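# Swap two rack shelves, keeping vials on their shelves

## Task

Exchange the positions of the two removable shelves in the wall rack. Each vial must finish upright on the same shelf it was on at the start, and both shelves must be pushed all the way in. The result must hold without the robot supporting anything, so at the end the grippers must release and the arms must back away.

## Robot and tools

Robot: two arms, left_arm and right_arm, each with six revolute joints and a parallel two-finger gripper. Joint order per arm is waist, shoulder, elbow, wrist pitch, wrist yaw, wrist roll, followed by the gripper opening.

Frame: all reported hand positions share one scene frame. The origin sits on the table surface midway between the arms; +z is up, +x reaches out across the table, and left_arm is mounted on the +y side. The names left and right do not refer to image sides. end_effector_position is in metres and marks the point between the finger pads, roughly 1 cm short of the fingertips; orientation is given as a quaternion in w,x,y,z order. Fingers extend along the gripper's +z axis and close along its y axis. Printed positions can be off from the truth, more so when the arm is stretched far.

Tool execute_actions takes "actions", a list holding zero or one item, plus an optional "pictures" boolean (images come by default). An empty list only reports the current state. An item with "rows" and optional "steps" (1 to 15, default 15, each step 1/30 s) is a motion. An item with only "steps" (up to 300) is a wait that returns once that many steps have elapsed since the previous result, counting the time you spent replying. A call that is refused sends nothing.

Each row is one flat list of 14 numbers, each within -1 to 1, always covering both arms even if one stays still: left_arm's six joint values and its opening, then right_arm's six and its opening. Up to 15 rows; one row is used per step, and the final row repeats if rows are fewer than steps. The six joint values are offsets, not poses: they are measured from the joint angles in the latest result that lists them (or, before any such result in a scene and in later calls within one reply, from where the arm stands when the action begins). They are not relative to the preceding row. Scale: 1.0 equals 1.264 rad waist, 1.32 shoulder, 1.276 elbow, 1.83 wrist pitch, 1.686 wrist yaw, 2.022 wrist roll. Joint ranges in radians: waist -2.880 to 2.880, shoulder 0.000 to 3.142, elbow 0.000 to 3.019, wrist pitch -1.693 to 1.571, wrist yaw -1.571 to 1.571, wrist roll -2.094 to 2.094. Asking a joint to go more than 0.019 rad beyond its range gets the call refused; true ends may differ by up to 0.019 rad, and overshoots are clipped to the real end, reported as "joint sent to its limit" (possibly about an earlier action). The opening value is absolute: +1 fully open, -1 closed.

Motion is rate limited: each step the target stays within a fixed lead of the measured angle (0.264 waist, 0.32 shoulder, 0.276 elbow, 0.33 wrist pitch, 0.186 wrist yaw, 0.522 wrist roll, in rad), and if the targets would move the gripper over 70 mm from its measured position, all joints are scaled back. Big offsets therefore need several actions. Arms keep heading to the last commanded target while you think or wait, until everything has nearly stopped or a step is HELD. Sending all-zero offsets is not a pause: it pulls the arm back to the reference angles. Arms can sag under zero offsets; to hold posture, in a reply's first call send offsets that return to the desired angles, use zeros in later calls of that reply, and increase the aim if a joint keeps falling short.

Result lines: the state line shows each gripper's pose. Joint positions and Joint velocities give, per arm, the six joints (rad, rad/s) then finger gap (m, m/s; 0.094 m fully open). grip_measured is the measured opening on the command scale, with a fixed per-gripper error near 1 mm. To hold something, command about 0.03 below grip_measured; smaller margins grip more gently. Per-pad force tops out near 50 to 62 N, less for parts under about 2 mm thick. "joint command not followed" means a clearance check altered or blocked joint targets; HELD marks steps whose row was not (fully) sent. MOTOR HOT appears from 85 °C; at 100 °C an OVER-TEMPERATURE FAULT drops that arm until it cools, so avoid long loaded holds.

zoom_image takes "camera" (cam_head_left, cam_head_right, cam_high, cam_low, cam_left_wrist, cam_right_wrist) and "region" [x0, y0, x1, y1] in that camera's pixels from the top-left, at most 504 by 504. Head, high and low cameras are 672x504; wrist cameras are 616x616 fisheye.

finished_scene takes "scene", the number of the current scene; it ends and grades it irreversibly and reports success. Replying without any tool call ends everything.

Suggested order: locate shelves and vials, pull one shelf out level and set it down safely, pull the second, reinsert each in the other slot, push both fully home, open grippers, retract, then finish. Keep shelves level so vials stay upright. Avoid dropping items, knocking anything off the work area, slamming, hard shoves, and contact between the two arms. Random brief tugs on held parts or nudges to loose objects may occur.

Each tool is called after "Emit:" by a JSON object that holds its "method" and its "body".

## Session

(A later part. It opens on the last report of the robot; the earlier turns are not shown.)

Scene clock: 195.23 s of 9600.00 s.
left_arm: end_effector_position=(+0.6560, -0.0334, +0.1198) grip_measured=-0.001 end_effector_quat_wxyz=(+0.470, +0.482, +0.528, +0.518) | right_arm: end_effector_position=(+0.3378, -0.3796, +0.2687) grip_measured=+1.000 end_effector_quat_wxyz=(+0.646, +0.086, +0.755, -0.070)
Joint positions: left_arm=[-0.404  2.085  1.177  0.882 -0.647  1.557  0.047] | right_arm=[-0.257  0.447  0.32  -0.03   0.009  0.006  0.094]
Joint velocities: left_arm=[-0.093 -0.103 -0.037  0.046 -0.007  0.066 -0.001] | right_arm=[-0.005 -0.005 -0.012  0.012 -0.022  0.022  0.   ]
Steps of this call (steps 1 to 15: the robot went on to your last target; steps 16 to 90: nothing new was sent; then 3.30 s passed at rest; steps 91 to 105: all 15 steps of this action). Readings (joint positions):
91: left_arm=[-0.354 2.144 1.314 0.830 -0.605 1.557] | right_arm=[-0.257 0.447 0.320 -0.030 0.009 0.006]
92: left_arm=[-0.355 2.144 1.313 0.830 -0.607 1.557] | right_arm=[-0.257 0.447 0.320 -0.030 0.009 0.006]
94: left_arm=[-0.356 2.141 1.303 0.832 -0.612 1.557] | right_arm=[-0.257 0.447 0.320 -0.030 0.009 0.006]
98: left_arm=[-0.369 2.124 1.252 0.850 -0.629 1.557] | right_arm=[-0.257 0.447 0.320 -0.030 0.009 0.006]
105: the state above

Emit:
{"method": "execute_actions", "body": {"actions": [{"rows":[[0,-0.04,0.02,-0.015,0,0,0,0,0,0,0,0,0,1],[0,-0.06,0.02,-0.03,0,0,0,0,0,0,0,0,0,1],[0,-0.08,0.02,-0.045,0,0,0,0,0,0,0,0,0,1],[0,-0.1,0.02,-0.06,0,0,0,0,0,0,0,0,0,1],[0,-0.12,0.02,-0.075,0,0,0,0,0,0,0,0,0,1],[0,-0.14,0.02,-0.09,0,0,0,0,0,0,0,0,0,1],[0,-0.16,0.02,-0.105,0,0,0,0,0,0,0,0,0,1],[0.01,-0.18,0.03,-0.12,0.01,0,0,0,0,0,0,0,0,1],[0.015,-0.2,0.04,-0.135,0.025,0,0,0,0,0,0,0,0,1],[0.02,-0.215,0.05,-0.148,0.04,0,0,0,0,0,0,0,0,1],[0.026,-0.228,0.06,-0.158,0.055,0,0,0,0,0,0,0,0,1],[0.032,-0.238,0.069,-0.164,0.071,0,0,0,0,0,0,0,0,1]]}], "pictures": false}}

Emit:
{"method": "execute_actions", "body": {"actions": [{"steps":20}]}}

Scene clock: 200.23 s of 9600.00 s.
left_arm: end_effector_position=(+0.6492, -0.0371, +0.2581) grip_measured=-0.001 end_effector_quat_wxyz=(+0.501, +0.501, +0.503, +0.495) | right_arm: end_effector_position=(+0.3378, -0.3796, +0.2687) grip_measured=+1.000 end_effector_quat_wxyz=(+0.646, +0.086, +0.755, -0.070)
Joint positions: left_arm=[-0.391  1.811  1.192  0.609 -0.537  1.557  0.047] | right_arm=[-0.257  0.447  0.32  -0.03   0.009  0.006  0.094]
Joint velocities: left_arm=[ 0.142 -0.493  0.237 -0.339  0.125 -0.022 -0.   ] | right_arm=[-0.005  0.005 -0.012 -0.017 -0.007  0.037  0.   ]
Steps of this call (steps 1 to 15: the robot went on to your last target; steps 16 to 90: nothing new was sent; then 1.50 s passed at rest; steps 91 to 105: all 15 steps of this action). Readings (joint positions):
91: left_arm=[-0.408 2.074 1.176 0.882 -0.647 1.557] | right_arm=[-0.257 0.447 0.320 -0.030 0.009 0.006]
92: left_arm=[-0.408 2.070 1.176 0.867 -0.647 1.557] | right_arm=[-0.257 0.447 0.320 -0.030 0.009 0.006]
94: left_arm=[-0.408 2.052 1.176 0.820 -0.647 1.557] | right_arm=[-0.257 0.447 0.320 -0.030 0.009 0.006]
98: left_arm=[-0.408 1.975 1.176 0.729 -0.644 1.557] | right_arm=[-0.257 0.447 0.320 -0.030 0.009 0.006]
105: the state above

Scene clock: 200.90 s of 9600.00 s.
left_arm: end_effector_position=(+0.6577, -0.0230, +0.3027) grip_measured=-0.001 end_effector_quat_wxyz=(+0.516, +0.477, +0.502, +0.504) | right_arm: end_effector_position=(+0.3378, -0.3796, +0.2687) grip_measured=+1.000 end_effector_quat_wxyz=(+0.646, +0.086, +0.755, -0.070)
Joint positions: left_arm=[-0.367  1.769  1.231  0.586 -0.531  1.557  0.047] | right_arm=[-0.257  0.447  0.32  -0.03   0.009  0.006  0.094]
Joint velocities: left_arm=[-0.015 -0.005 -0.002 -0.012  0.037 -0.007  0.   ] | right_arm=[-0.015 -0.005  0.002  0.002 -0.007  0.007  0.   ]
Steps of this call (steps 1 to 20: the robot went on to your last target). Readings (joint positions):
1: left_arm=[-0.387 1.795 1.201 0.601 -0.533 1.557] | right_arm=[-0.257 0.447 0.320 -0.030 0.009 0.006]
2: left_arm=[-0.382 1.782 1.210 0.597 -0.532 1.557] | right_arm=[-0.257 0.447 0.320 -0.030 0.009 0.006]
4: left_arm=[-0.373 1.764 1.225 0.595 -0.532 1.557] | right_arm=[-0.257 0.447 0.320 -0.030 0.009 0.006]
8: left_arm=[-0.367 1.756 1.231 0.594 -0.532 1.557] | right_arm=[-0.257 0.447 0.320 -0.030 0.009 0.006]
20: the state above
camera_calibration (this result's frames):
cam_left_wrist: T_world_to_cam=[[0.034141, -0.0346076, -0.998818, 0.278493], [-0.58924, 0.806526, -0.0480861, 0.42829], [0.807236, 0.590185, 0.00714341, -0.396868], [0, 0, 0, 1]] pos_world=[0.563224, -0.101564, 0.301593]
cam_right_wrist: T_world_to_cam=[[-0.225391, -0.974267, -0.0014718, -0.29727], [-0.675739, 0.157416, -0.720136, 0.488374], [0.701837, -0.161318, -0.693831, 0.010825], [0, 0, 0, 1]] pos_world=[0.255414, -0.364752, 0.358769]

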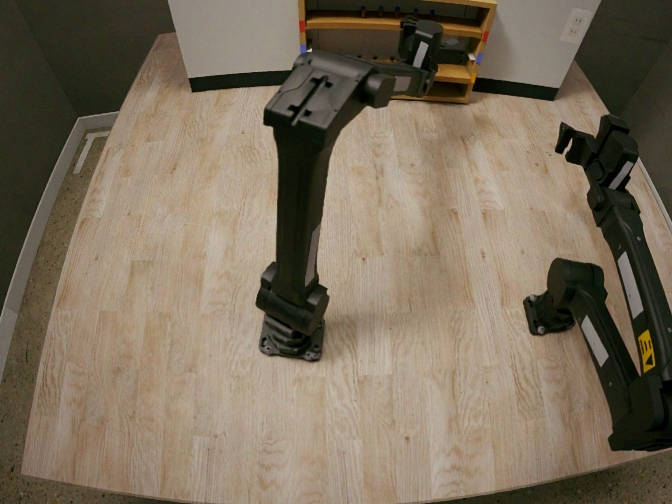

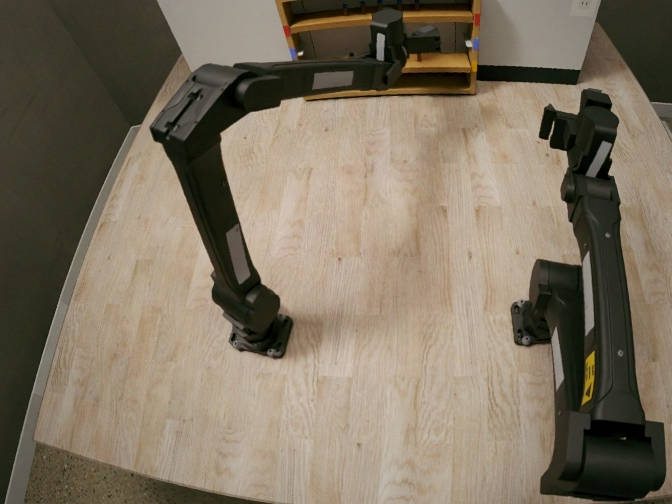

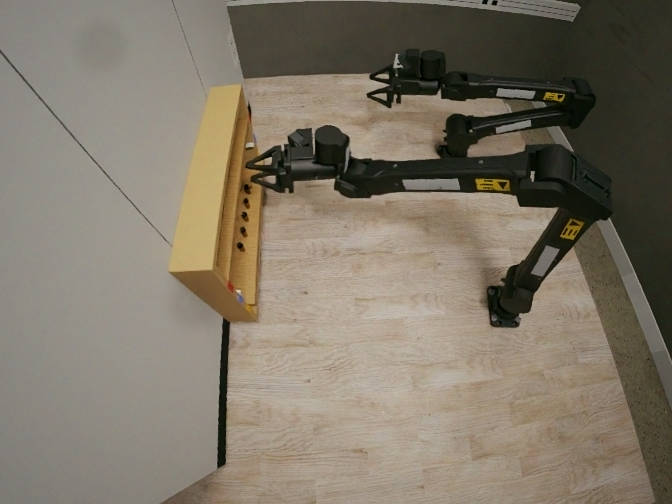

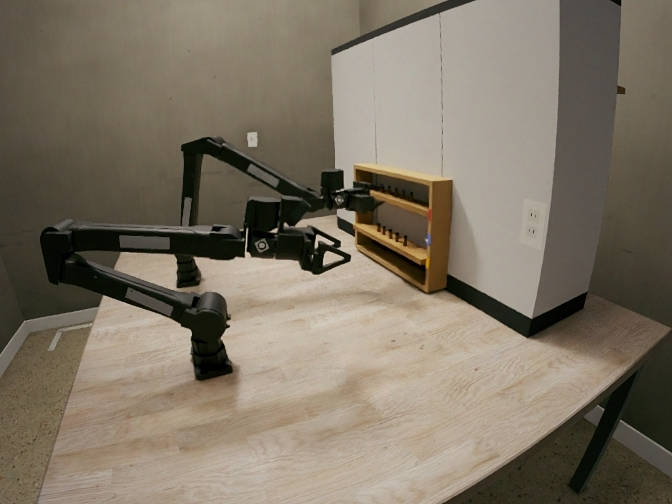

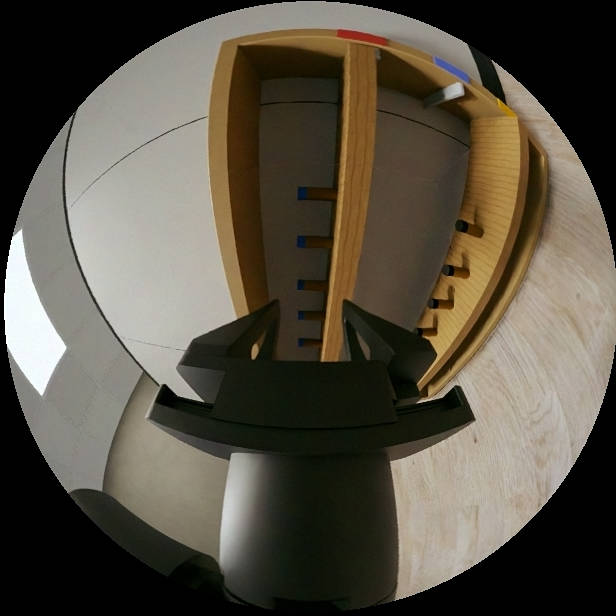

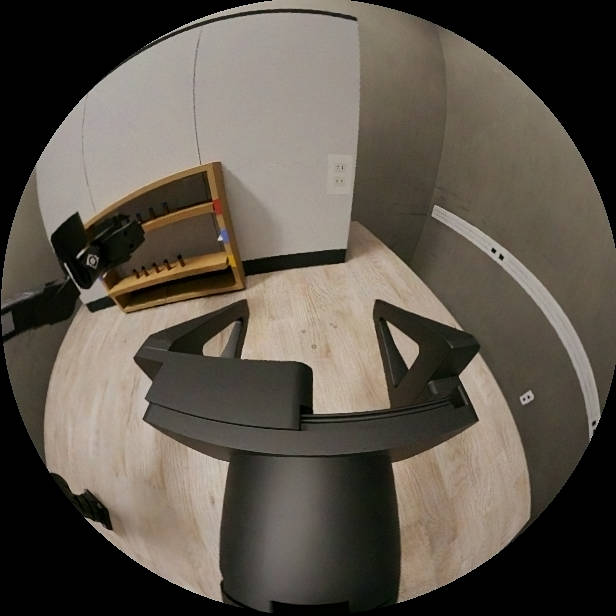

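Emit:
{"method": "execute_actions", "body": {"actions": [{"rows":[[0,0,0.03,0,0,0,0,0,0,0,0,0,0,1],[0,0.008,0.03,-0.003,0.002,0,0,0,0,0,0,0,0,1],[0,0.016,0.03,-0.006,0.004,0,0,0,0,0,0,0,0,1],[0,0.024,0.035,-0.009,0.006,0,0,0,0,0,0,0,0,1],[0,0.032,0.04,-0.012,0.008,0,0,0,0,0,0,0,0,1],[0,0.038,0.047,-0.015,0.008,0,0,0,0,0,0,0,0,1],[0,0.044,0.054,-0.015,0.008,0,0,0,0,0,0,0,0,1],[0,0.048,0.061,-0.015,0.008,0,0,0,0,0,0,0,0,1],[0,0.05,0.068,-0.015,0.008,0,0,0,0,0,0,0,0,1],[0,0.05,0.074,-0.015,0.008,0,0,0,0,0,0,0,0,1],[0,0.05,0.079,-0.015,0.008,0,0,0,0,0,0,0,0,1]]}], "pictures": false}}

Emit:
{"method": "execute_actions", "body": {"actions": [{"steps":12}]}}

Scene clock: 207.70 s of 9600.00 s.
left_arm: end_effector_position=(+0.6748, -0.0344, +0.2630) grip_measured=-0.001 end_effector_quat_wxyz=(+0.496, +0.502, +0.506, +0.496) | right_arm: end_effector_position=(+0.3378, -0.3796, +0.2687) grip_measured=+1.000 end_effector_quat_wxyz=(+0.646, +0.086, +0.755, -0.070)
Joint positions: left_arm=[-0.367  1.847  1.269  0.56  -0.521  1.557  0.047] | right_arm=[-0.257  0.447  0.32  -0.03   0.009  0.006  0.094]
Joint velocities: left_arm=[-0.005  0.005 -0.002 -0.037 -0.007  0.051 -0.   ] | right_arm=[-0.005 -0.024  0.002 -0.002 -0.022 -0.022  0.   ]
Steps of this call (steps 1 to 15: the robot went on to your last target; steps 16 to 90: nothing new was sent; then 3.30 s passed at rest; steps 91 to 105: all 15 steps of this action). Readings (joint positions):
91: left_arm=[-0.367 1.769 1.231 0.586 -0.531 1.557] | right_arm=[-0.257 0.447 0.320 -0.030 0.009 0.006]
92: left_arm=[-0.367 1.770 1.231 0.586 -0.531 1.557] | right_arm=[-0.257 0.447 0.320 -0.030 0.009 0.006]
94: left_arm=[-0.367 1.772 1.231 0.583 -0.527 1.557] | right_arm=[-0.257 0.447 0.320 -0.030 0.009 0.006]
98: left_arm=[-0.367 1.799 1.241 0.569 -0.522 1.557] | right_arm=[-0.257 0.447 0.320 -0.030 0.009 0.006]
105: the state above

Scene clock: 208.10 s of 9600.00 s.
left_arm: end_effector_position=(+0.6761, -0.0351, +0.2669) grip_measured=-0.001 end_effector_quat_wxyz=(+0.498, +0.499, +0.506, +0.497) | right_arm: end_effector_position=(+0.3378, -0.3796, +0.2687) grip_measured=+1.000 end_effector_quat_wxyz=(+0.646, +0.086, +0.755, -0.070)
Joint positions: left_arm=[-0.367  1.847  1.276  0.56  -0.521  1.557  0.047] | right_arm=[-0.257  0.447  0.32  -0.03   0.009  0.006  0.094]
Joint velocities: left_arm=[-0.015  0.005  0.012 -0.007 -0.007 -0.007  0.   ] | right_arm=[-0.005 -0.005 -0.007 -0.012 -0.022 -0.022  0.   ]
Steps of this call (steps 1 to 12: the robot went on to your last target). Readings (joint positions):
1: left_arm=[-0.367 1.847 1.269 0.560 -0.521 1.557] | right_arm=[-0.257 0.447 0.320 -0.030 0.009 0.006]
2: left_arm=[-0.367 1.847 1.270 0.560 -0.521 1.557] | right_arm=[-0.257 0.447 0.320 -0.030 0.009 0.006]
4: left_arm=[-0.367 1.847 1.273 0.560 -0.521 1.557] | right_arm=[-0.257 0.447 0.320 -0.030 0.009 0.006]
8: left_arm=[-0.367 1.847 1.276 0.560 -0.521 1.557] | right_arm=[-0.257 0.447 0.320 -0.030 0.009 0.006]
12: the state above
camera_calibration (this result's frames):
cam_left_wrist: T_world_to_cam=[[-0.0167037, -0.00572705, -0.999844, 0.277392], [-0.582296, 0.812961, 0.00507141, 0.42855], [0.812805, 0.58229, -0.0169143, -0.401917], [0, 0, 0, 1]] pos_world=[0.580856, -0.112773, 0.268377]
cam_right_wrist: T_world_to_cam=[[-0.225391, -0.974267, -0.0014718, -0.29727], [-0.675739, 0.157416, -0.720136, 0.488374], [0.701837, -0.161318, -0.693831, 0.010825], [0, 0, 0, 1]] pos_world=[0.255414, -0.364752, 0.358769]

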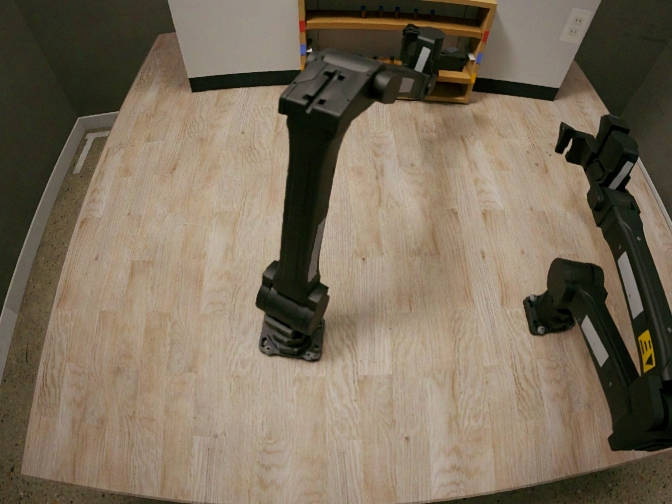

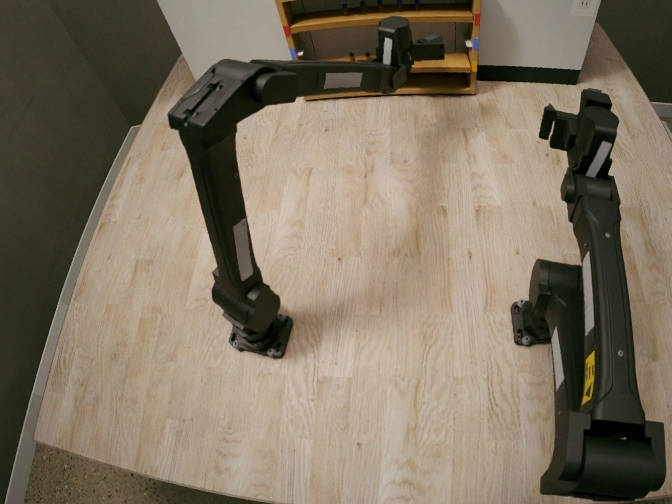

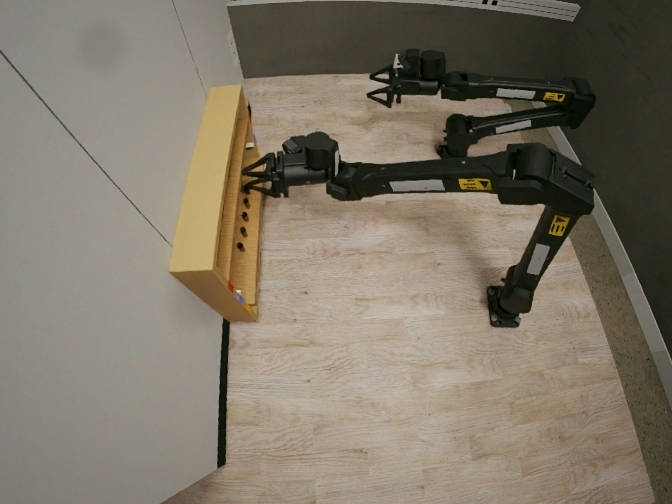

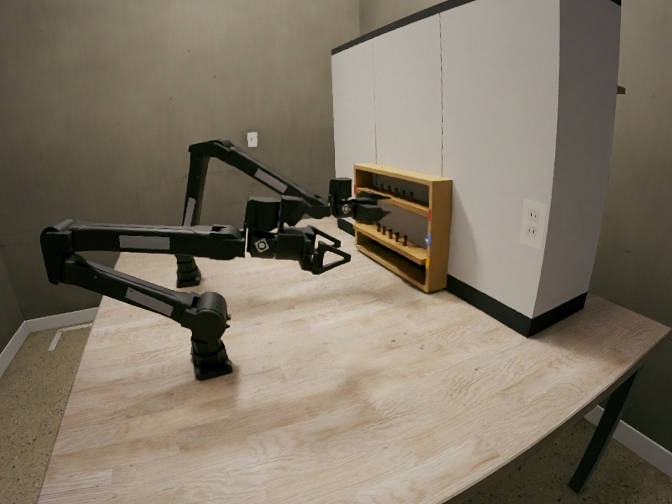

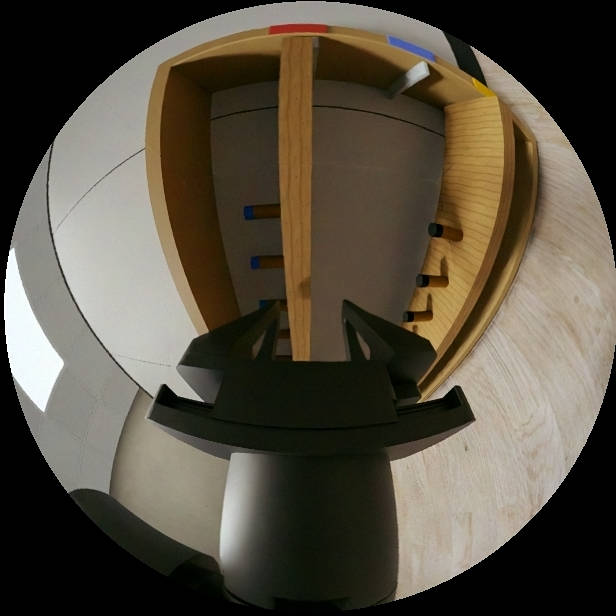

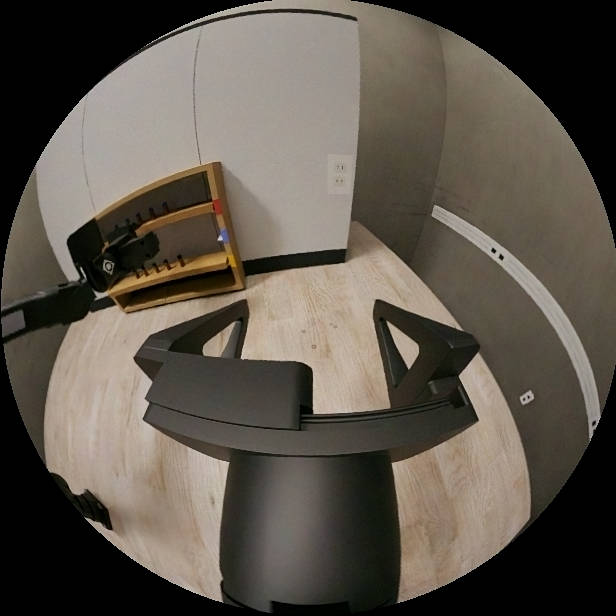

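Emit:
{"method": "execute_actions", "body": {"actions": [{"rows":[[0.008,-0.01,0.048,0,0,0,0,0,0,0,0,0,0,1],[0.009,-0.01,0.054,0,0,0,0,0,0,0,0,0,0,1],[0.01,-0.01,0.06,0,0,0,0,0,0,0,0,0,0,1],[0.012,-0.007,0.066,-0.002,0.001,0,0,0,0,0,0,0,0,1],[0.014,-0.003,0.073,-0.004,0.003,0,0,0,0,0,0,0,0,1],[0.016,0.002,0.081,-0.007,0.005,0,0,0,0,0,0,0,0,1],[0.019,0.007,0.089,-0.009,0.007,0,0,0,0,0,0,0,0,1],[0.021,0.012,0.097,-0.012,0.008,0,0,0,0,0,0,0,0,1],[0.023,0.017,0.105,-0.014,0.01,0,0,0,0,0,0,0,0,1],[0.026,0.022,0.113,-0.017,0.012,0,0,0,0,0,0,0,0,1],[0.028,0.027,0.121,-0.02,0.014,0,0,0,0,0,0,0,0,1],[0.03,0.032,0.129,-0.022,0.016,0,0,0,0,0,0,0,0,1],[0.033,0.037,0.137,-0.025,0.018,0,0,0,0,0,0,0,0,1],[0.035,0.042,0.145,-0.028,0.02,0,0,0,0,0,0,0,0,1],[0.037,0.047,0.153,-0.03,0.021,0,0,0,0,0,0,0,0,1]]}], "pictures": false}}

Emit:
{"method": "execute_actions", "body": {"actions": [{"steps":15}]}}

Scene clock: 216.00 s of 9600.00 s.
left_arm: end_effector_position=(+0.7085, -0.0362, +0.2869) grip_measured=-0.001 end_effector_quat_wxyz=(+0.507, +0.492, +0.502, +0.498) | right_arm: end_effector_position=(+0.3378, -0.3796, +0.2687) grip_measured=+1.000 end_effector_quat_wxyz=(+0.646, +0.086, +0.755, -0.070)
Joint positions: left_arm=[-0.341  1.892  1.389  0.515 -0.491  1.557  0.047] | right_arm=[-0.257  0.447  0.32  -0.03   0.009  0.006  0.094]
Joint velocities: left_arm=[ 0.103  0.298  0.335 -0.085  0.051  0.037  0.   ] | right_arm=[-0.005 -0.005 -0.002 -0.012  0.022  0.022  0.   ]
Steps of this call (steps 1 to 15: the robot went on to your last target; steps 16 to 90: nothing new was sent; then 4.40 s passed at rest; steps 91 to 105: all 15 steps of this action). Readings (joint positions):
91: left_arm=[-0.367 1.847 1.276 0.560 -0.521 1.557] | right_arm=[-0.257 0.447 0.320 -0.030 0.009 0.006]
92: left_arm=[-0.367 1.847 1.278 0.560 -0.521 1.557] | right_arm=[-0.257 0.447 0.320 -0.030 0.009 0.006]
94: left_arm=[-0.366 1.847 1.284 0.560 -0.521 1.557] | right_arm=[-0.257 0.447 0.320 -0.030 0.009 0.006]
98: left_arm=[-0.361 1.850 1.320 0.550 -0.513 1.557] | right_arm=[-0.257 0.447 0.320 -0.030 0.009 0.006]
105: the state above

Scene clock: 216.50 s of 9600.00 s.
left_arm: end_effector_position=(+0.7203, -0.0291, +0.2806) grip_measured=-0.001 end_effector_quat_wxyz=(+0.502, +0.491, +0.506, +0.501) | right_arm: end_effector_position=(+0.3378, -0.3796, +0.2687) grip_measured=+1.000 end_effector_quat_wxyz=(+0.646, +0.086, +0.755, -0.070)
Joint positions: left_arm=[-0.326  1.917  1.413  0.509 -0.489  1.557  0.047] | right_arm=[-0.257  0.447  0.32  -0.03   0.009  0.006  0.094]
Joint velocities: left_arm=[-0.015 -0.015  0.002  0.002 -0.022 -0.022 -0.001] | right_arm=[ 0.005 -0.015 -0.007 -0.007 -0.022 -0.037  0.   ]
Steps of this call (steps 1 to 15: the robot went on to your last target). Readings (joint positions):
1: left_arm=[-0.338 1.901 1.399 0.512 -0.490 1.557] | right_arm=[-0.257 0.447 0.320 -0.030 0.009 0.006]
2: left_arm=[-0.334 1.908 1.406 0.511 -0.490 1.557] | right_arm=[-0.257 0.447 0.320 -0.030 0.009 0.006]
4: left_arm=[-0.329 1.916 1.411 0.510 -0.490 1.557] | right_arm=[-0.257 0.447 0.320 -0.030 0.009 0.006]
8: left_arm=[-0.326 1.917 1.412 0.509 -0.490 1.557] | right_arm=[-0.257 0.447 0.320 -0.030 0.009 0.006]
15: the state above
camera_calibration (this result's frames):
cam_left_wrist: T_world_to_cam=[[-0.00189738, -0.0138876, -0.999902, 0.280963], [-0.589985, 0.807351, -0.0100937, 0.45897], [0.807412, 0.589908, -0.00972534, -0.439043], [0, 0, 0, 1]] pos_world=[0.625807, -0.107653, 0.281298]
cam_right_wrist: T_world_to_cam=[[-0.225391, -0.974267, -0.0014718, -0.29727], [-0.675739, 0.157416, -0.720136, 0.488374], [0.701837, -0.161318, -0.693831, 0.010825], [0, 0, 0, 1]] pos_world=[0.255414, -0.364752, 0.358769]

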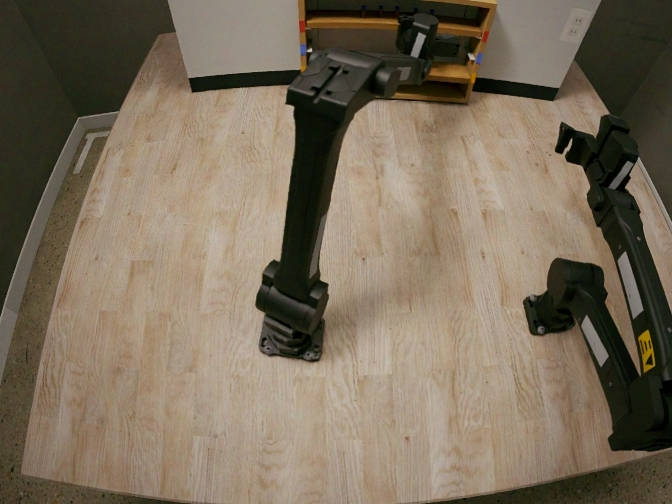

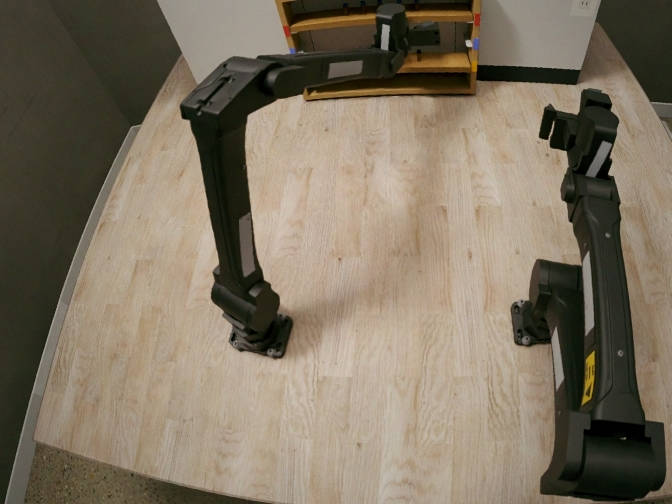

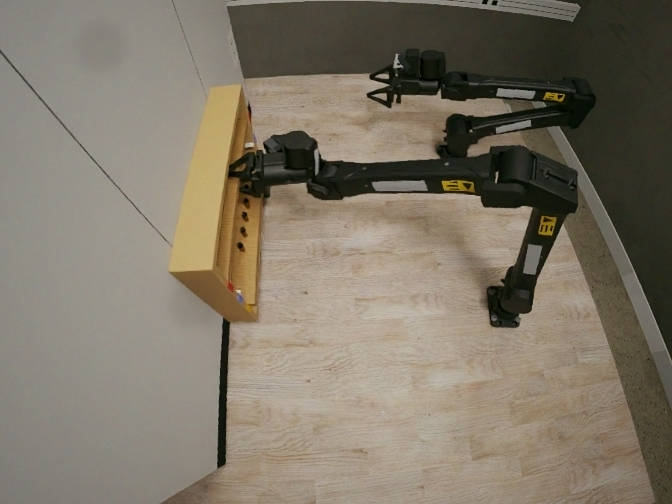

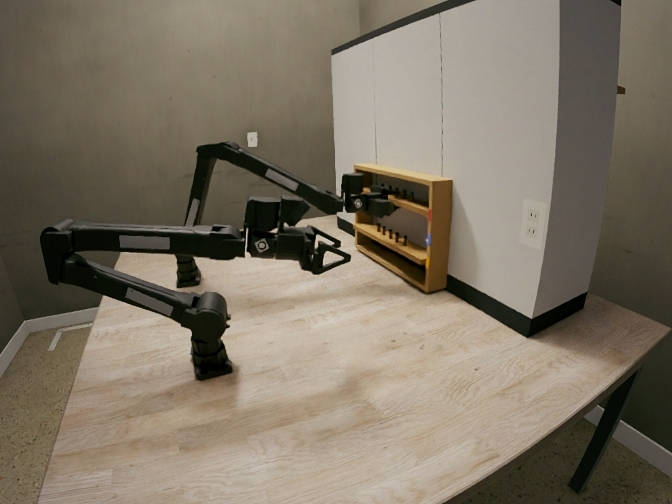

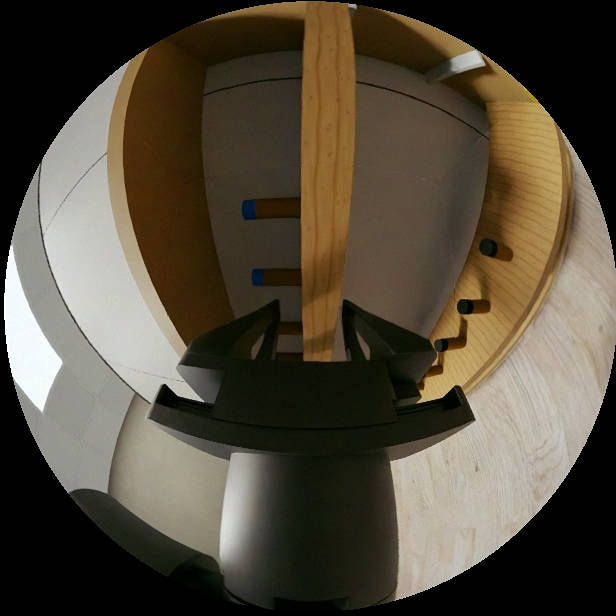

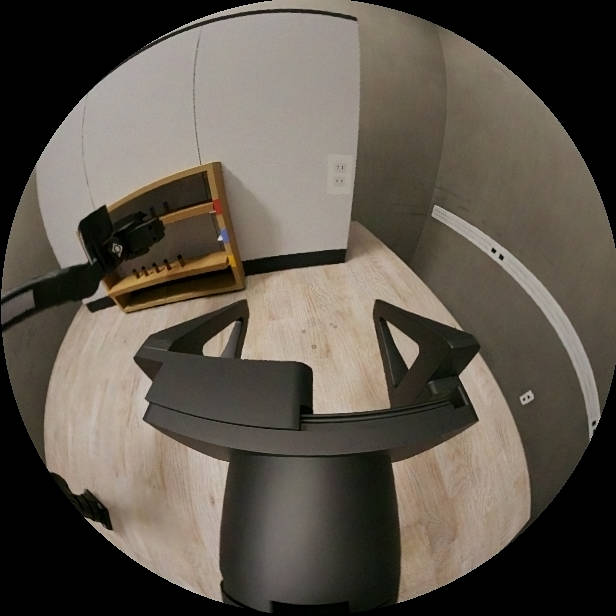

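Emit:
{"method": "execute_actions", "body": {"actions": [{"rows":[[0,-0.01,0.035,-0.005,0.005,0,0,0,0,0,0,0,0,1],[0,-0.01,0.035,-0.01,0.01,0,0,0,0,0,0,0,0,1],[0,-0.01,0.035,-0.014,0.016,0,0,0,0,0,0,0,0,1],[0,-0.01,0.035,-0.014,0.016,0,0,0,0,0,0,0,0,1],[0,-0.01,0.035,-0.014,0.016,0,0,0,0,0,0,0,0,1],[0,-0.01,0.035,-0.014,0.016,0,-0.2,0,0,0,0,0,0,1],[0,-0.01,0.035,-0.014,0.016,0,-0.3,0,0,0,0,0,0,1],[0,-0.01,0.035,-0.014,0.016,0,-0.4,0,0,0,0,0,0,1],[0,-0.01,0.035,-0.014,0.016,0,-0.5,0,0,0,0,0,0,1],[0,-0.01,0.035,-0.014,0.016,0,-0.56,0,0,0,0,0,0,1],[0,-0.01,0.035,-0.014,0.016,0,-0.6,0,0,0,0,0,0,1],[0,-0.01,0.035,-0.014,0.016,0,-0.67,0,0,0,0,0,0,1]]}]}}

Scene clock: 221.10 s of 9600.00 s.
left_arm: end_effector_position=(+0.7203, -0.0332, +0.2772) grip_measured=-0.628 end_effector_quat_wxyz=(+0.501, +0.503, +0.502, +0.493) | right_arm: end_effector_position=(+0.3378, -0.3796, +0.2687) grip_measured=+1.000 end_effector_quat_wxyz=(+0.646, +0.086, +0.755, -0.070)
Joint positions: left_arm=[-0.326  1.915  1.414  0.488 -0.466  1.557  0.017] | right_arm=[-0.257  0.447  0.32  -0.03   0.009  0.006  0.094]
Joint velocities: left_arm=[-0.005 -0.005 -0.002  0.007  0.022 -0.022 -0.001] | right_arm=[ 0.005  0.005 -0.002  0.007 -0.037  0.007  0.   ]
Steps of this call (steps 1 to 15: the robot went on to your last target; steps 16 to 90: nothing new was sent; then 1.10 s passed at rest; steps 91 to 105: all 15 steps of this action). Readings (joint positions):
91: left_arm=[-0.326 1.917 1.413 0.508 -0.488 1.557] | right_arm=[-0.257 0.447 0.320 -0.030 0.009 0.006]
92: left_arm=[-0.326 1.917 1.413 0.505 -0.482 1.557] | right_arm=[-0.257 0.447 0.320 -0.030 0.009 0.006]
94: left_arm=[-0.326 1.917 1.413 0.496 -0.469 1.557] | right_arm=[-0.257 0.447 0.320 -0.030 0.009 0.006]
98: left_arm=[-0.326 1.917 1.413 0.488 -0.467 1.557] | right_arm=[-0.257 0.447 0.320 -0.030 0.009 0.006]
105: the state above
camera_calibration (this result's frames):
cam_left_wrist: T_world_to_cam=[[-0.0187847, -0.00517474, -0.99981, 0.289949], [-0.570756, 0.821094, 0.00647379, 0.44419], [0.820905, 0.570769, -0.0183776, -0.444617], [0, 0, 0, 1]] pos_world=[0.623959, -0.109447, 0.278847]
cam_right_wrist: T_world_to_cam=[[-0.225391, -0.974267, -0.0014718, -0.29727], [-0.675739, 0.157416, -0.720136, 0.488374], [0.701837, -0.161318, -0.693831, 0.010825], [0, 0, 0, 1]] pos_world=[0.255414, -0.364752, 0.358769]

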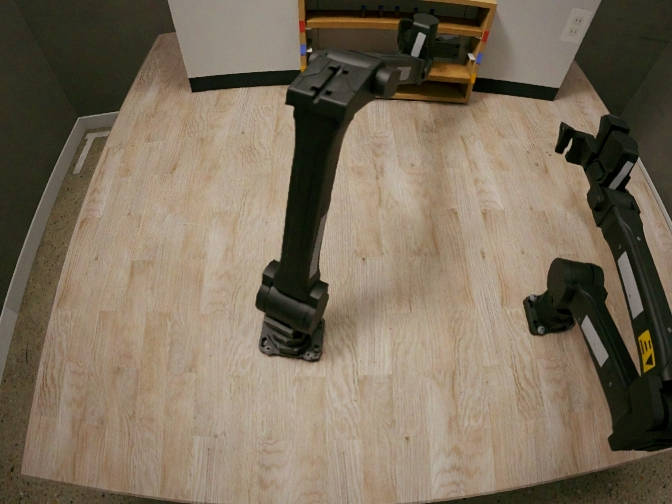

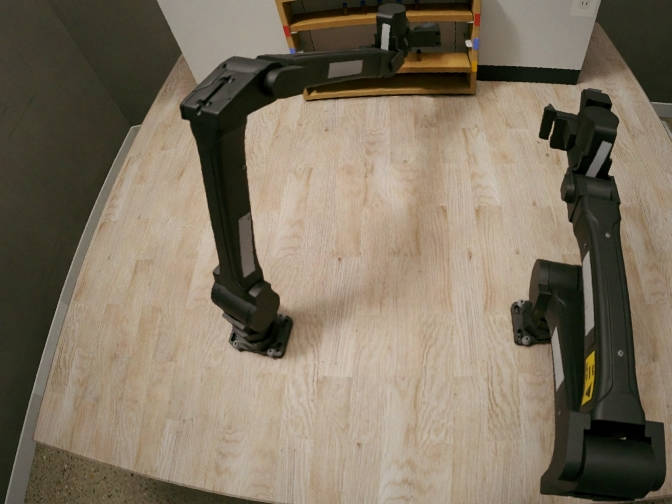

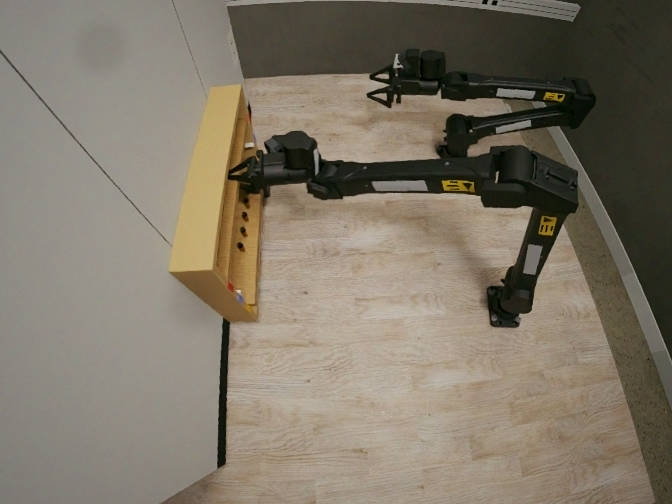

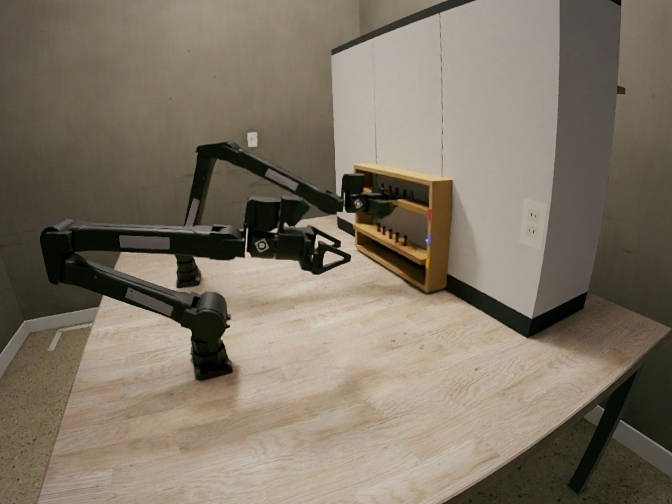

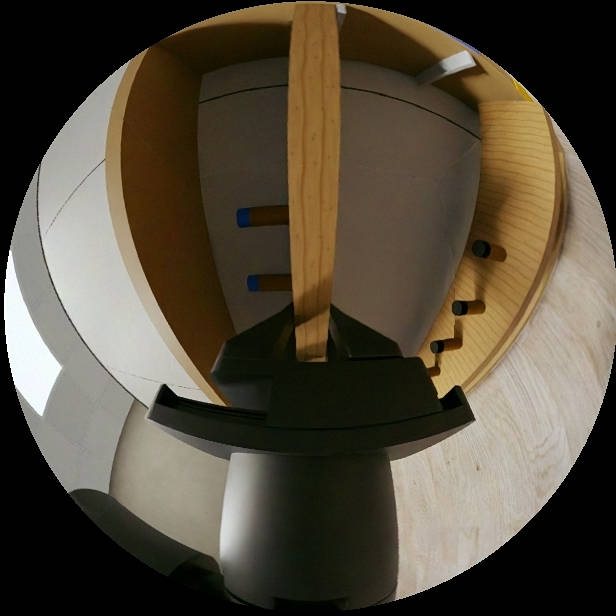

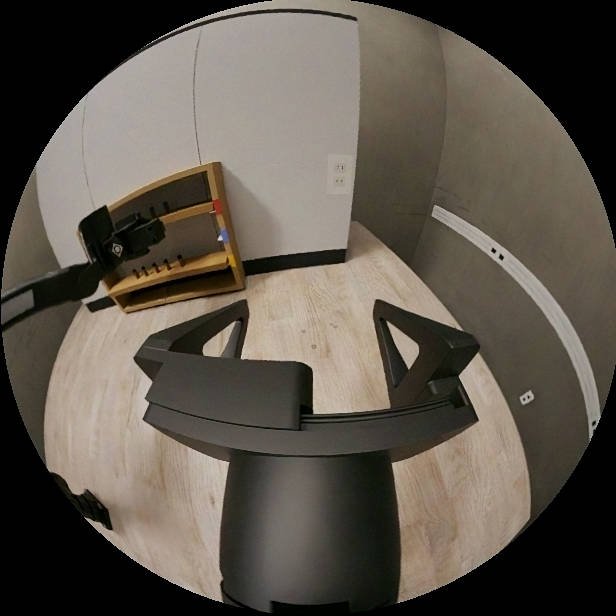

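Emit:
{"method": "execute_actions", "body": {"actions": [{"rows":[[-0.007,-0.035,0.03,0.018,0,0,-0.67,0,0,0,0,0,0,1],[-0.008,-0.041,0.027,0.021,0,0,-0.67,0,0,0,0,0,0,1],[-0.009,-0.046,0.022,0.024,-0.001,0,-0.67,0,0,0,0,0,0,1],[-0.011,-0.051,0.015,0.027,-0.002,0,-0.67,0,0,0,0,0,0,1],[-0.013,-0.056,0.007,0.03,-0.004,0,-0.67,0,0,0,0,0,0,1],[-0.015,-0.061,-0.001,0.032,-0.005,0,-0.67,0,0,0,0,0,0,1],[-0.017,-0.066,-0.009,0.035,-0.007,0,-0.67,0,0,0,0,0,0,1],[-0.019,-0.071,-0.018,0.037,-0.008,0,-0.67,0,0,0,0,0,0,1],[-0.021,-0.076,-0.026,0.039,-0.01,0,-0.67,0,0,0,0,0,0,1],[-0.023,-0.081,-0.034,0.041,-0.012,0,-0.67,0,0,0,0,0,0,1],[-0.025,-0.086,-0.043,0.044,-0.013,0,-0.67,0,0,0,0,0,0,1],[-0.027,-0.091,-0.051,0.046,-0.015,0,-0.67,0,0,0,0,0,0,1],[-0.029,-0.096,-0.059,0.048,-0.016,0,-0.67,0,0,0,0,0,0,1],[-0.031,-0.101,-0.067,0.05,-0.018,0,-0.67,0,0,0,0,0,0,1],[-0.033,-0.105,-0.074,0.052,-0.019,0,-0.67,0,0,0,0,0,0,1]]}], "pictures": false}}

Emit:
{"method": "execute_actions", "body": {"actions": [{"steps":15}], "pictures": false}}

Scene clock: 228.47 s of 9600.00 s.
left_arm: end_effector_position=(+0.6887, -0.0330, +0.2817) grip_measured=-0.628 end_effector_quat_wxyz=(+0.506, +0.498, +0.501, +0.495) | right_arm: end_effector_position=(+0.3378, -0.3796, +0.2687) grip_measured=+1.000 end_effector_quat_wxyz=(+0.646, +0.086, +0.755, -0.070)
Joint positions: left_arm=[-0.35   1.851  1.318  0.534 -0.492  1.557  0.017] | right_arm=[-0.257  0.447  0.32  -0.03   0.009  0.006  0.094]
Joint velocities: left_arm=[-0.122 -0.22  -0.286  0.095 -0.066  0.022 -0.001] | right_arm=[ 0.005 -0.005 -0.017  0.022 -0.022 -0.007  0.   ]
Steps of this call (steps 1 to 15: the robot went on to your last target; steps 16 to 90: nothing new was sent; then 3.87 s passed at rest; steps 91 to 105: all 15 steps of this action). Readings (joint positions):
91: left_arm=[-0.326 1.914 1.414 0.491 -0.466 1.557] | right_arm=[-0.257 0.447 0.320 -0.030 0.009 0.006]
92: left_arm=[-0.326 1.913 1.414 0.492 -0.466 1.557] | right_arm=[-0.257 0.447 0.320 -0.030 0.009 0.006]
94: left_arm=[-0.326 1.913 1.414 0.494 -0.466 1.557] | right_arm=[-0.257 0.447 0.320 -0.030 0.009 0.006]
98: left_arm=[-0.329 1.902 1.395 0.508 -0.471 1.557] | right_arm=[-0.257 0.447 0.320 -0.030 0.009 0.006]
105: the state above

Scene clock: 228.97 s of 9600.00 s.
left_arm: end_effector_position=(+0.6806, -0.0363, +0.2863) grip_measured=-0.628 end_effector_quat_wxyz=(+0.510, +0.496, +0.499, +0.494) | right_arm: end_effector_position=(+0.3378, -0.3796, +0.2687) grip_measured=+1.000 end_effector_quat_wxyz=(+0.646, +0.086, +0.755, -0.070)
Joint positions: left_arm=[-0.36   1.834  1.301  0.543 -0.497  1.556  0.017] | right_arm=[-0.257  0.447  0.32  -0.03   0.009  0.006  0.094]
Joint velocities: left_arm=[-0.015 -0.005  0.007 -0.012  0.066 -0.007 -0.   ] | right_arm=[-0.005 -0.005  0.002 -0.012  0.066 -0.037  0.   ]
Steps of this call (steps 1 to 15: the robot went on to your last target). Readings (joint positions):
1: left_arm=[-0.353 1.844 1.310 0.538 -0.494 1.557] | right_arm=[-0.257 0.447 0.320 -0.030 0.009 0.006]
2: left_arm=[-0.356 1.840 1.304 0.539 -0.494 1.557] | right_arm=[-0.257 0.447 0.320 -0.030 0.009 0.006]
4: left_arm=[-0.360 1.835 1.301 0.540 -0.496 1.557] | right_arm=[-0.257 0.447 0.320 -0.030 0.009 0.006]
8: left_arm=[-0.360 1.834 1.301 0.543 -0.497 1.556] | right_arm=[-0.257 0.447 0.320 -0.030 0.009 0.006]
15: the state above

Emit:
{"method": "execute_actions", "body": {"actions": [{"rows":[[-0.004,-0.043,0.014,0.022,0,0,-0.67,0,0,0,0,0,0,1],[-0.005,-0.046,0.009,0.023,0,0,-0.67,0,0,0,0,0,0,1],[-0.007,-0.05,0.003,0.024,-0.001,0,-0.67,0,0,0,0,0,0,1],[-0.009,-0.055,-0.005,0.026,-0.003,0,-0.67,0,0,0,0,0,0,1],[-0.011,-0.06,-0.013,0.028,-0.005,0,-0.67,0,0,0,0,0,0,1],[-0.014,-0.065,-0.022,0.03,-0.007,0,-0.67,0,0,0,0,0,0,1],[-0.016,-0.071,-0.031,0.031,-0.009,0,-0.67,0,0,0,0,0,0,1],[-0.019,-0.076,-0.04,0.033,-0.011,0,-0.67,0,0,0,0,0,0,1],[-0.021,-0.082,-0.049,0.035,-0.013,0,-0.67,0,0,0,0,0,0,1],[-0.024,-0.087,-0.058,0.037,-0.015,0,-0.67,0,0,0,0,0,0,1],[-0.026,-0.093,-0.067,0.039,-0.017,0,-0.67,0,0,0,0,0,0,1],[-0.029,-0.098,-0.076,0.041,-0.019,0,-0.67,0,0,0,0,0,0,1],[-0.031,-0.103,-0.084,0.043,-0.021,0,-0.67,0,0,0,0,0,0,1],[-0.033,-0.107,-0.091,0.044,-0.023,0,-0.67,0,0,0,0,0,0,1],[-0.035,-0.111,-0.096,0.045,-0.024,0,-0.67,0,0,0,0,0,0,1]]}], "pictures": false}}

Emit:
{"method": "execute_actions", "body": {"actions": [{"steps":15}]}}

Scene clock: 236.30 s of 9600.00 s.
left_arm: end_effector_position=(+0.6395, -0.0316, +0.2808) grip_measured=-0.628 end_effector_quat_wxyz=(+0.506, +0.499, +0.501, +0.494) | right_arm: end_effector_position=(+0.3378, -0.3796, +0.2687) grip_measured=+1.000 end_effector_quat_wxyz=(+0.646, +0.086, +0.755, -0.070)
Joint positions: left_arm=[-0.39   1.755  1.174  0.58  -0.531  1.556  0.017] | right_arm=[-0.257  0.447  0.32  -0.03   0.009  0.006  0.094]
Joint velocities: left_arm=[-0.103 -0.23  -0.266  0.051 -0.081  0.022  0.001] | right_arm=[-0.015  0.015  0.007  0.017 -0.037  0.095  0.   ]
Steps of this call (steps 1 to 15: the robot went on to your last target; steps 16 to 90: nothing new was sent; then 3.83 s passed at rest; steps 91 to 105: all 15 steps of this action). Readings (joint positions):
91: left_arm=[-0.360 1.834 1.301 0.543 -0.497 1.556] | right_arm=[-0.257 0.447 0.320 -0.030 0.009 0.006]
92: left_arm=[-0.360 1.834 1.300 0.544 -0.497 1.556] | right_arm=[-0.257 0.447 0.320 -0.030 0.009 0.006]
94: left_arm=[-0.360 1.832 1.293 0.547 -0.497 1.556] | right_arm=[-0.257 0.447 0.320 -0.030 0.009 0.006]
98: left_arm=[-0.364 1.812 1.253 0.557 -0.506 1.556] | right_arm=[-0.257 0.447 0.320 -0.030 0.009 0.006]
105: the state above

Scene clock: 236.80 s of 9600.00 s.
left_arm: end_effector_position=(+0.6321, -0.0342, +0.2850) grip_measured=-0.628 end_effector_quat_wxyz=(+0.510, +0.498, +0.499, +0.493) | right_arm: end_effector_position=(+0.3378, -0.3796, +0.2687) grip_measured=+1.000 end_effector_quat_wxyz=(+0.646, +0.086, +0.755, -0.070)
Joint positions: left_arm=[-0.4    1.739  1.16   0.587 -0.534  1.556  0.017] | right_arm=[-0.257  0.447  0.32  -0.03   0.009  0.006  0.094]
Joint velocities: left_arm=[-0.005  0.005 -0.007 -0.012  0.007 -0.007 -0.   ] | right_arm=[-0.015 -0.005  0.012 -0.007  0.066  0.007  0.   ]
Steps of this call (steps 1 to 15: the robot went on to your last target). Readings (joint positions):
1: left_arm=[-0.393 1.748 1.167 0.582 -0.533 1.556] | right_arm=[-0.257 0.447 0.320 -0.030 0.009 0.006]
2: left_arm=[-0.396 1.743 1.162 0.583 -0.533 1.556] | right_arm=[-0.257 0.447 0.320 -0.030 0.009 0.006]
4: left_arm=[-0.399 1.740 1.160 0.584 -0.533 1.556] | right_arm=[-0.257 0.447 0.320 -0.030 0.009 0.006]
8: left_arm=[-0.400 1.739 1.160 0.587 -0.534 1.556] | right_arm=[-0.257 0.447 0.320 -0.030 0.009 0.006]
15: the state above
camera_calibration (this result's frames):
cam_left_wrist: T_world_to_cam=[[-0.000489018, -0.0163692, -0.999866, 0.284134], [-0.565992, 0.824305, -0.0132182, 0.397352], [0.824411, 0.56591, -0.00966792, -0.376385], [0, 0, 0, 1]] pos_world=[0.535333, -0.109888, 0.285709]
cam_right_wrist: T_world_to_cam=[[-0.225391, -0.974267, -0.0014718, -0.29727], [-0.675739, 0.157416, -0.720136, 0.488374], [0.701837, -0.161318, -0.693831, 0.010825], [0, 0, 0, 1]] pos_world=[0.255414, -0.364752, 0.358769]

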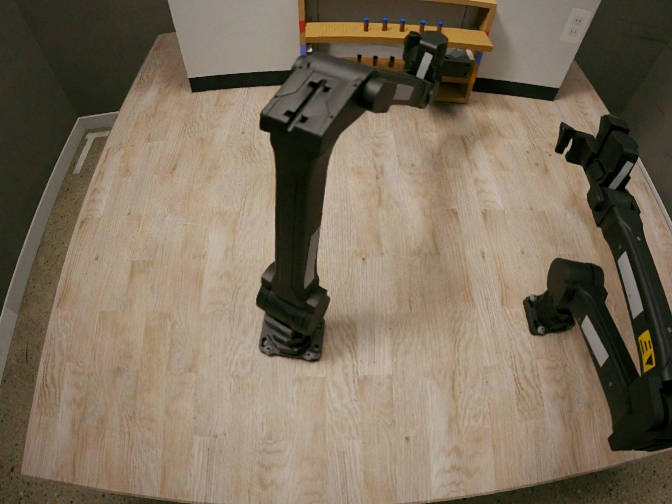

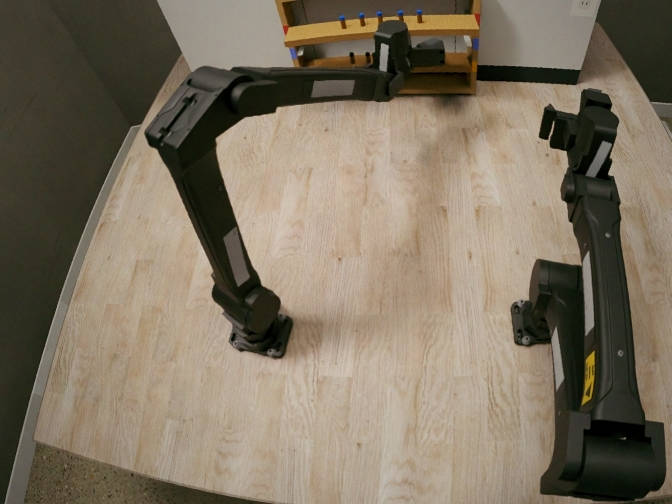

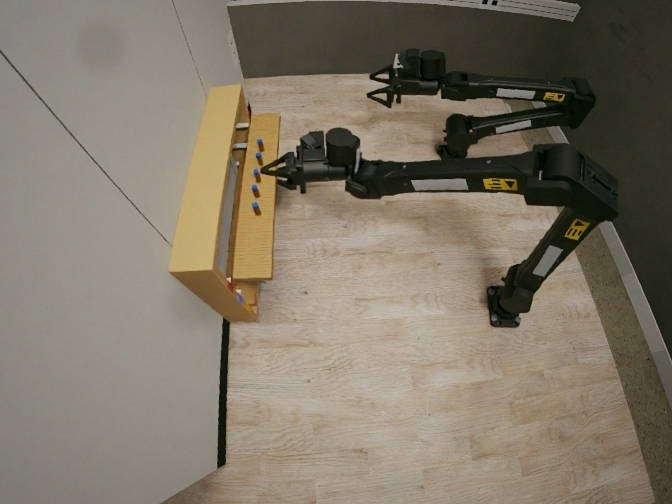

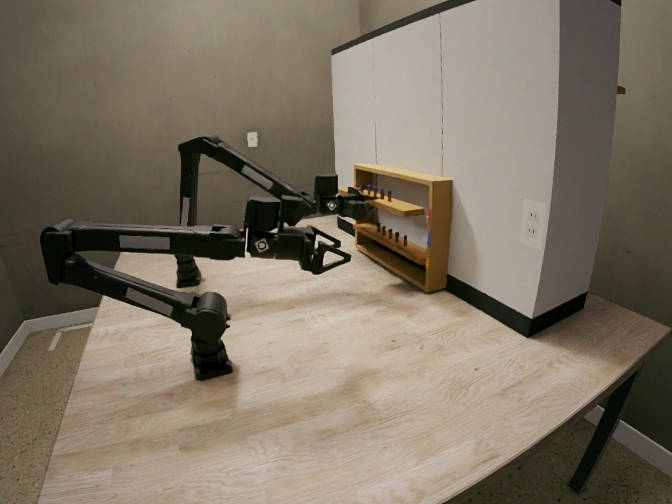

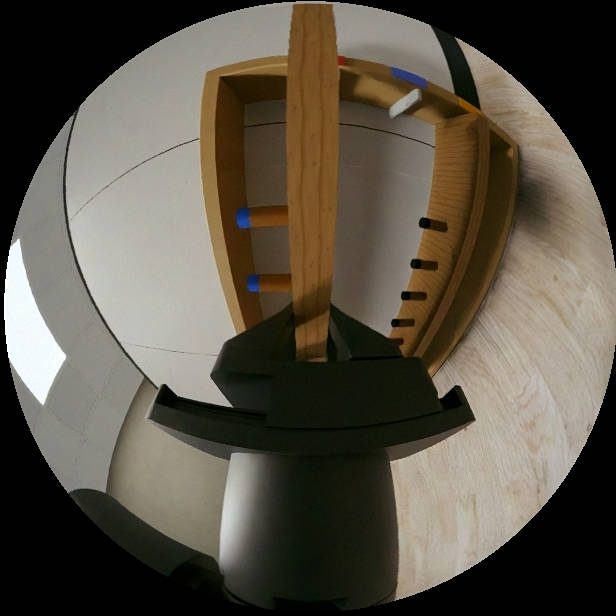

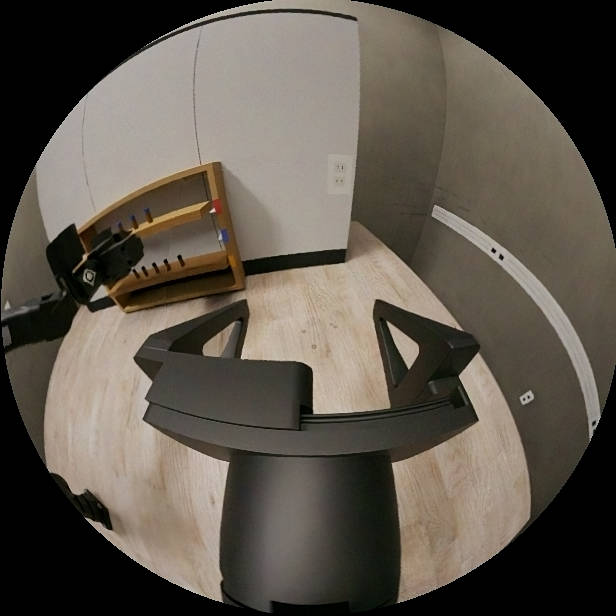

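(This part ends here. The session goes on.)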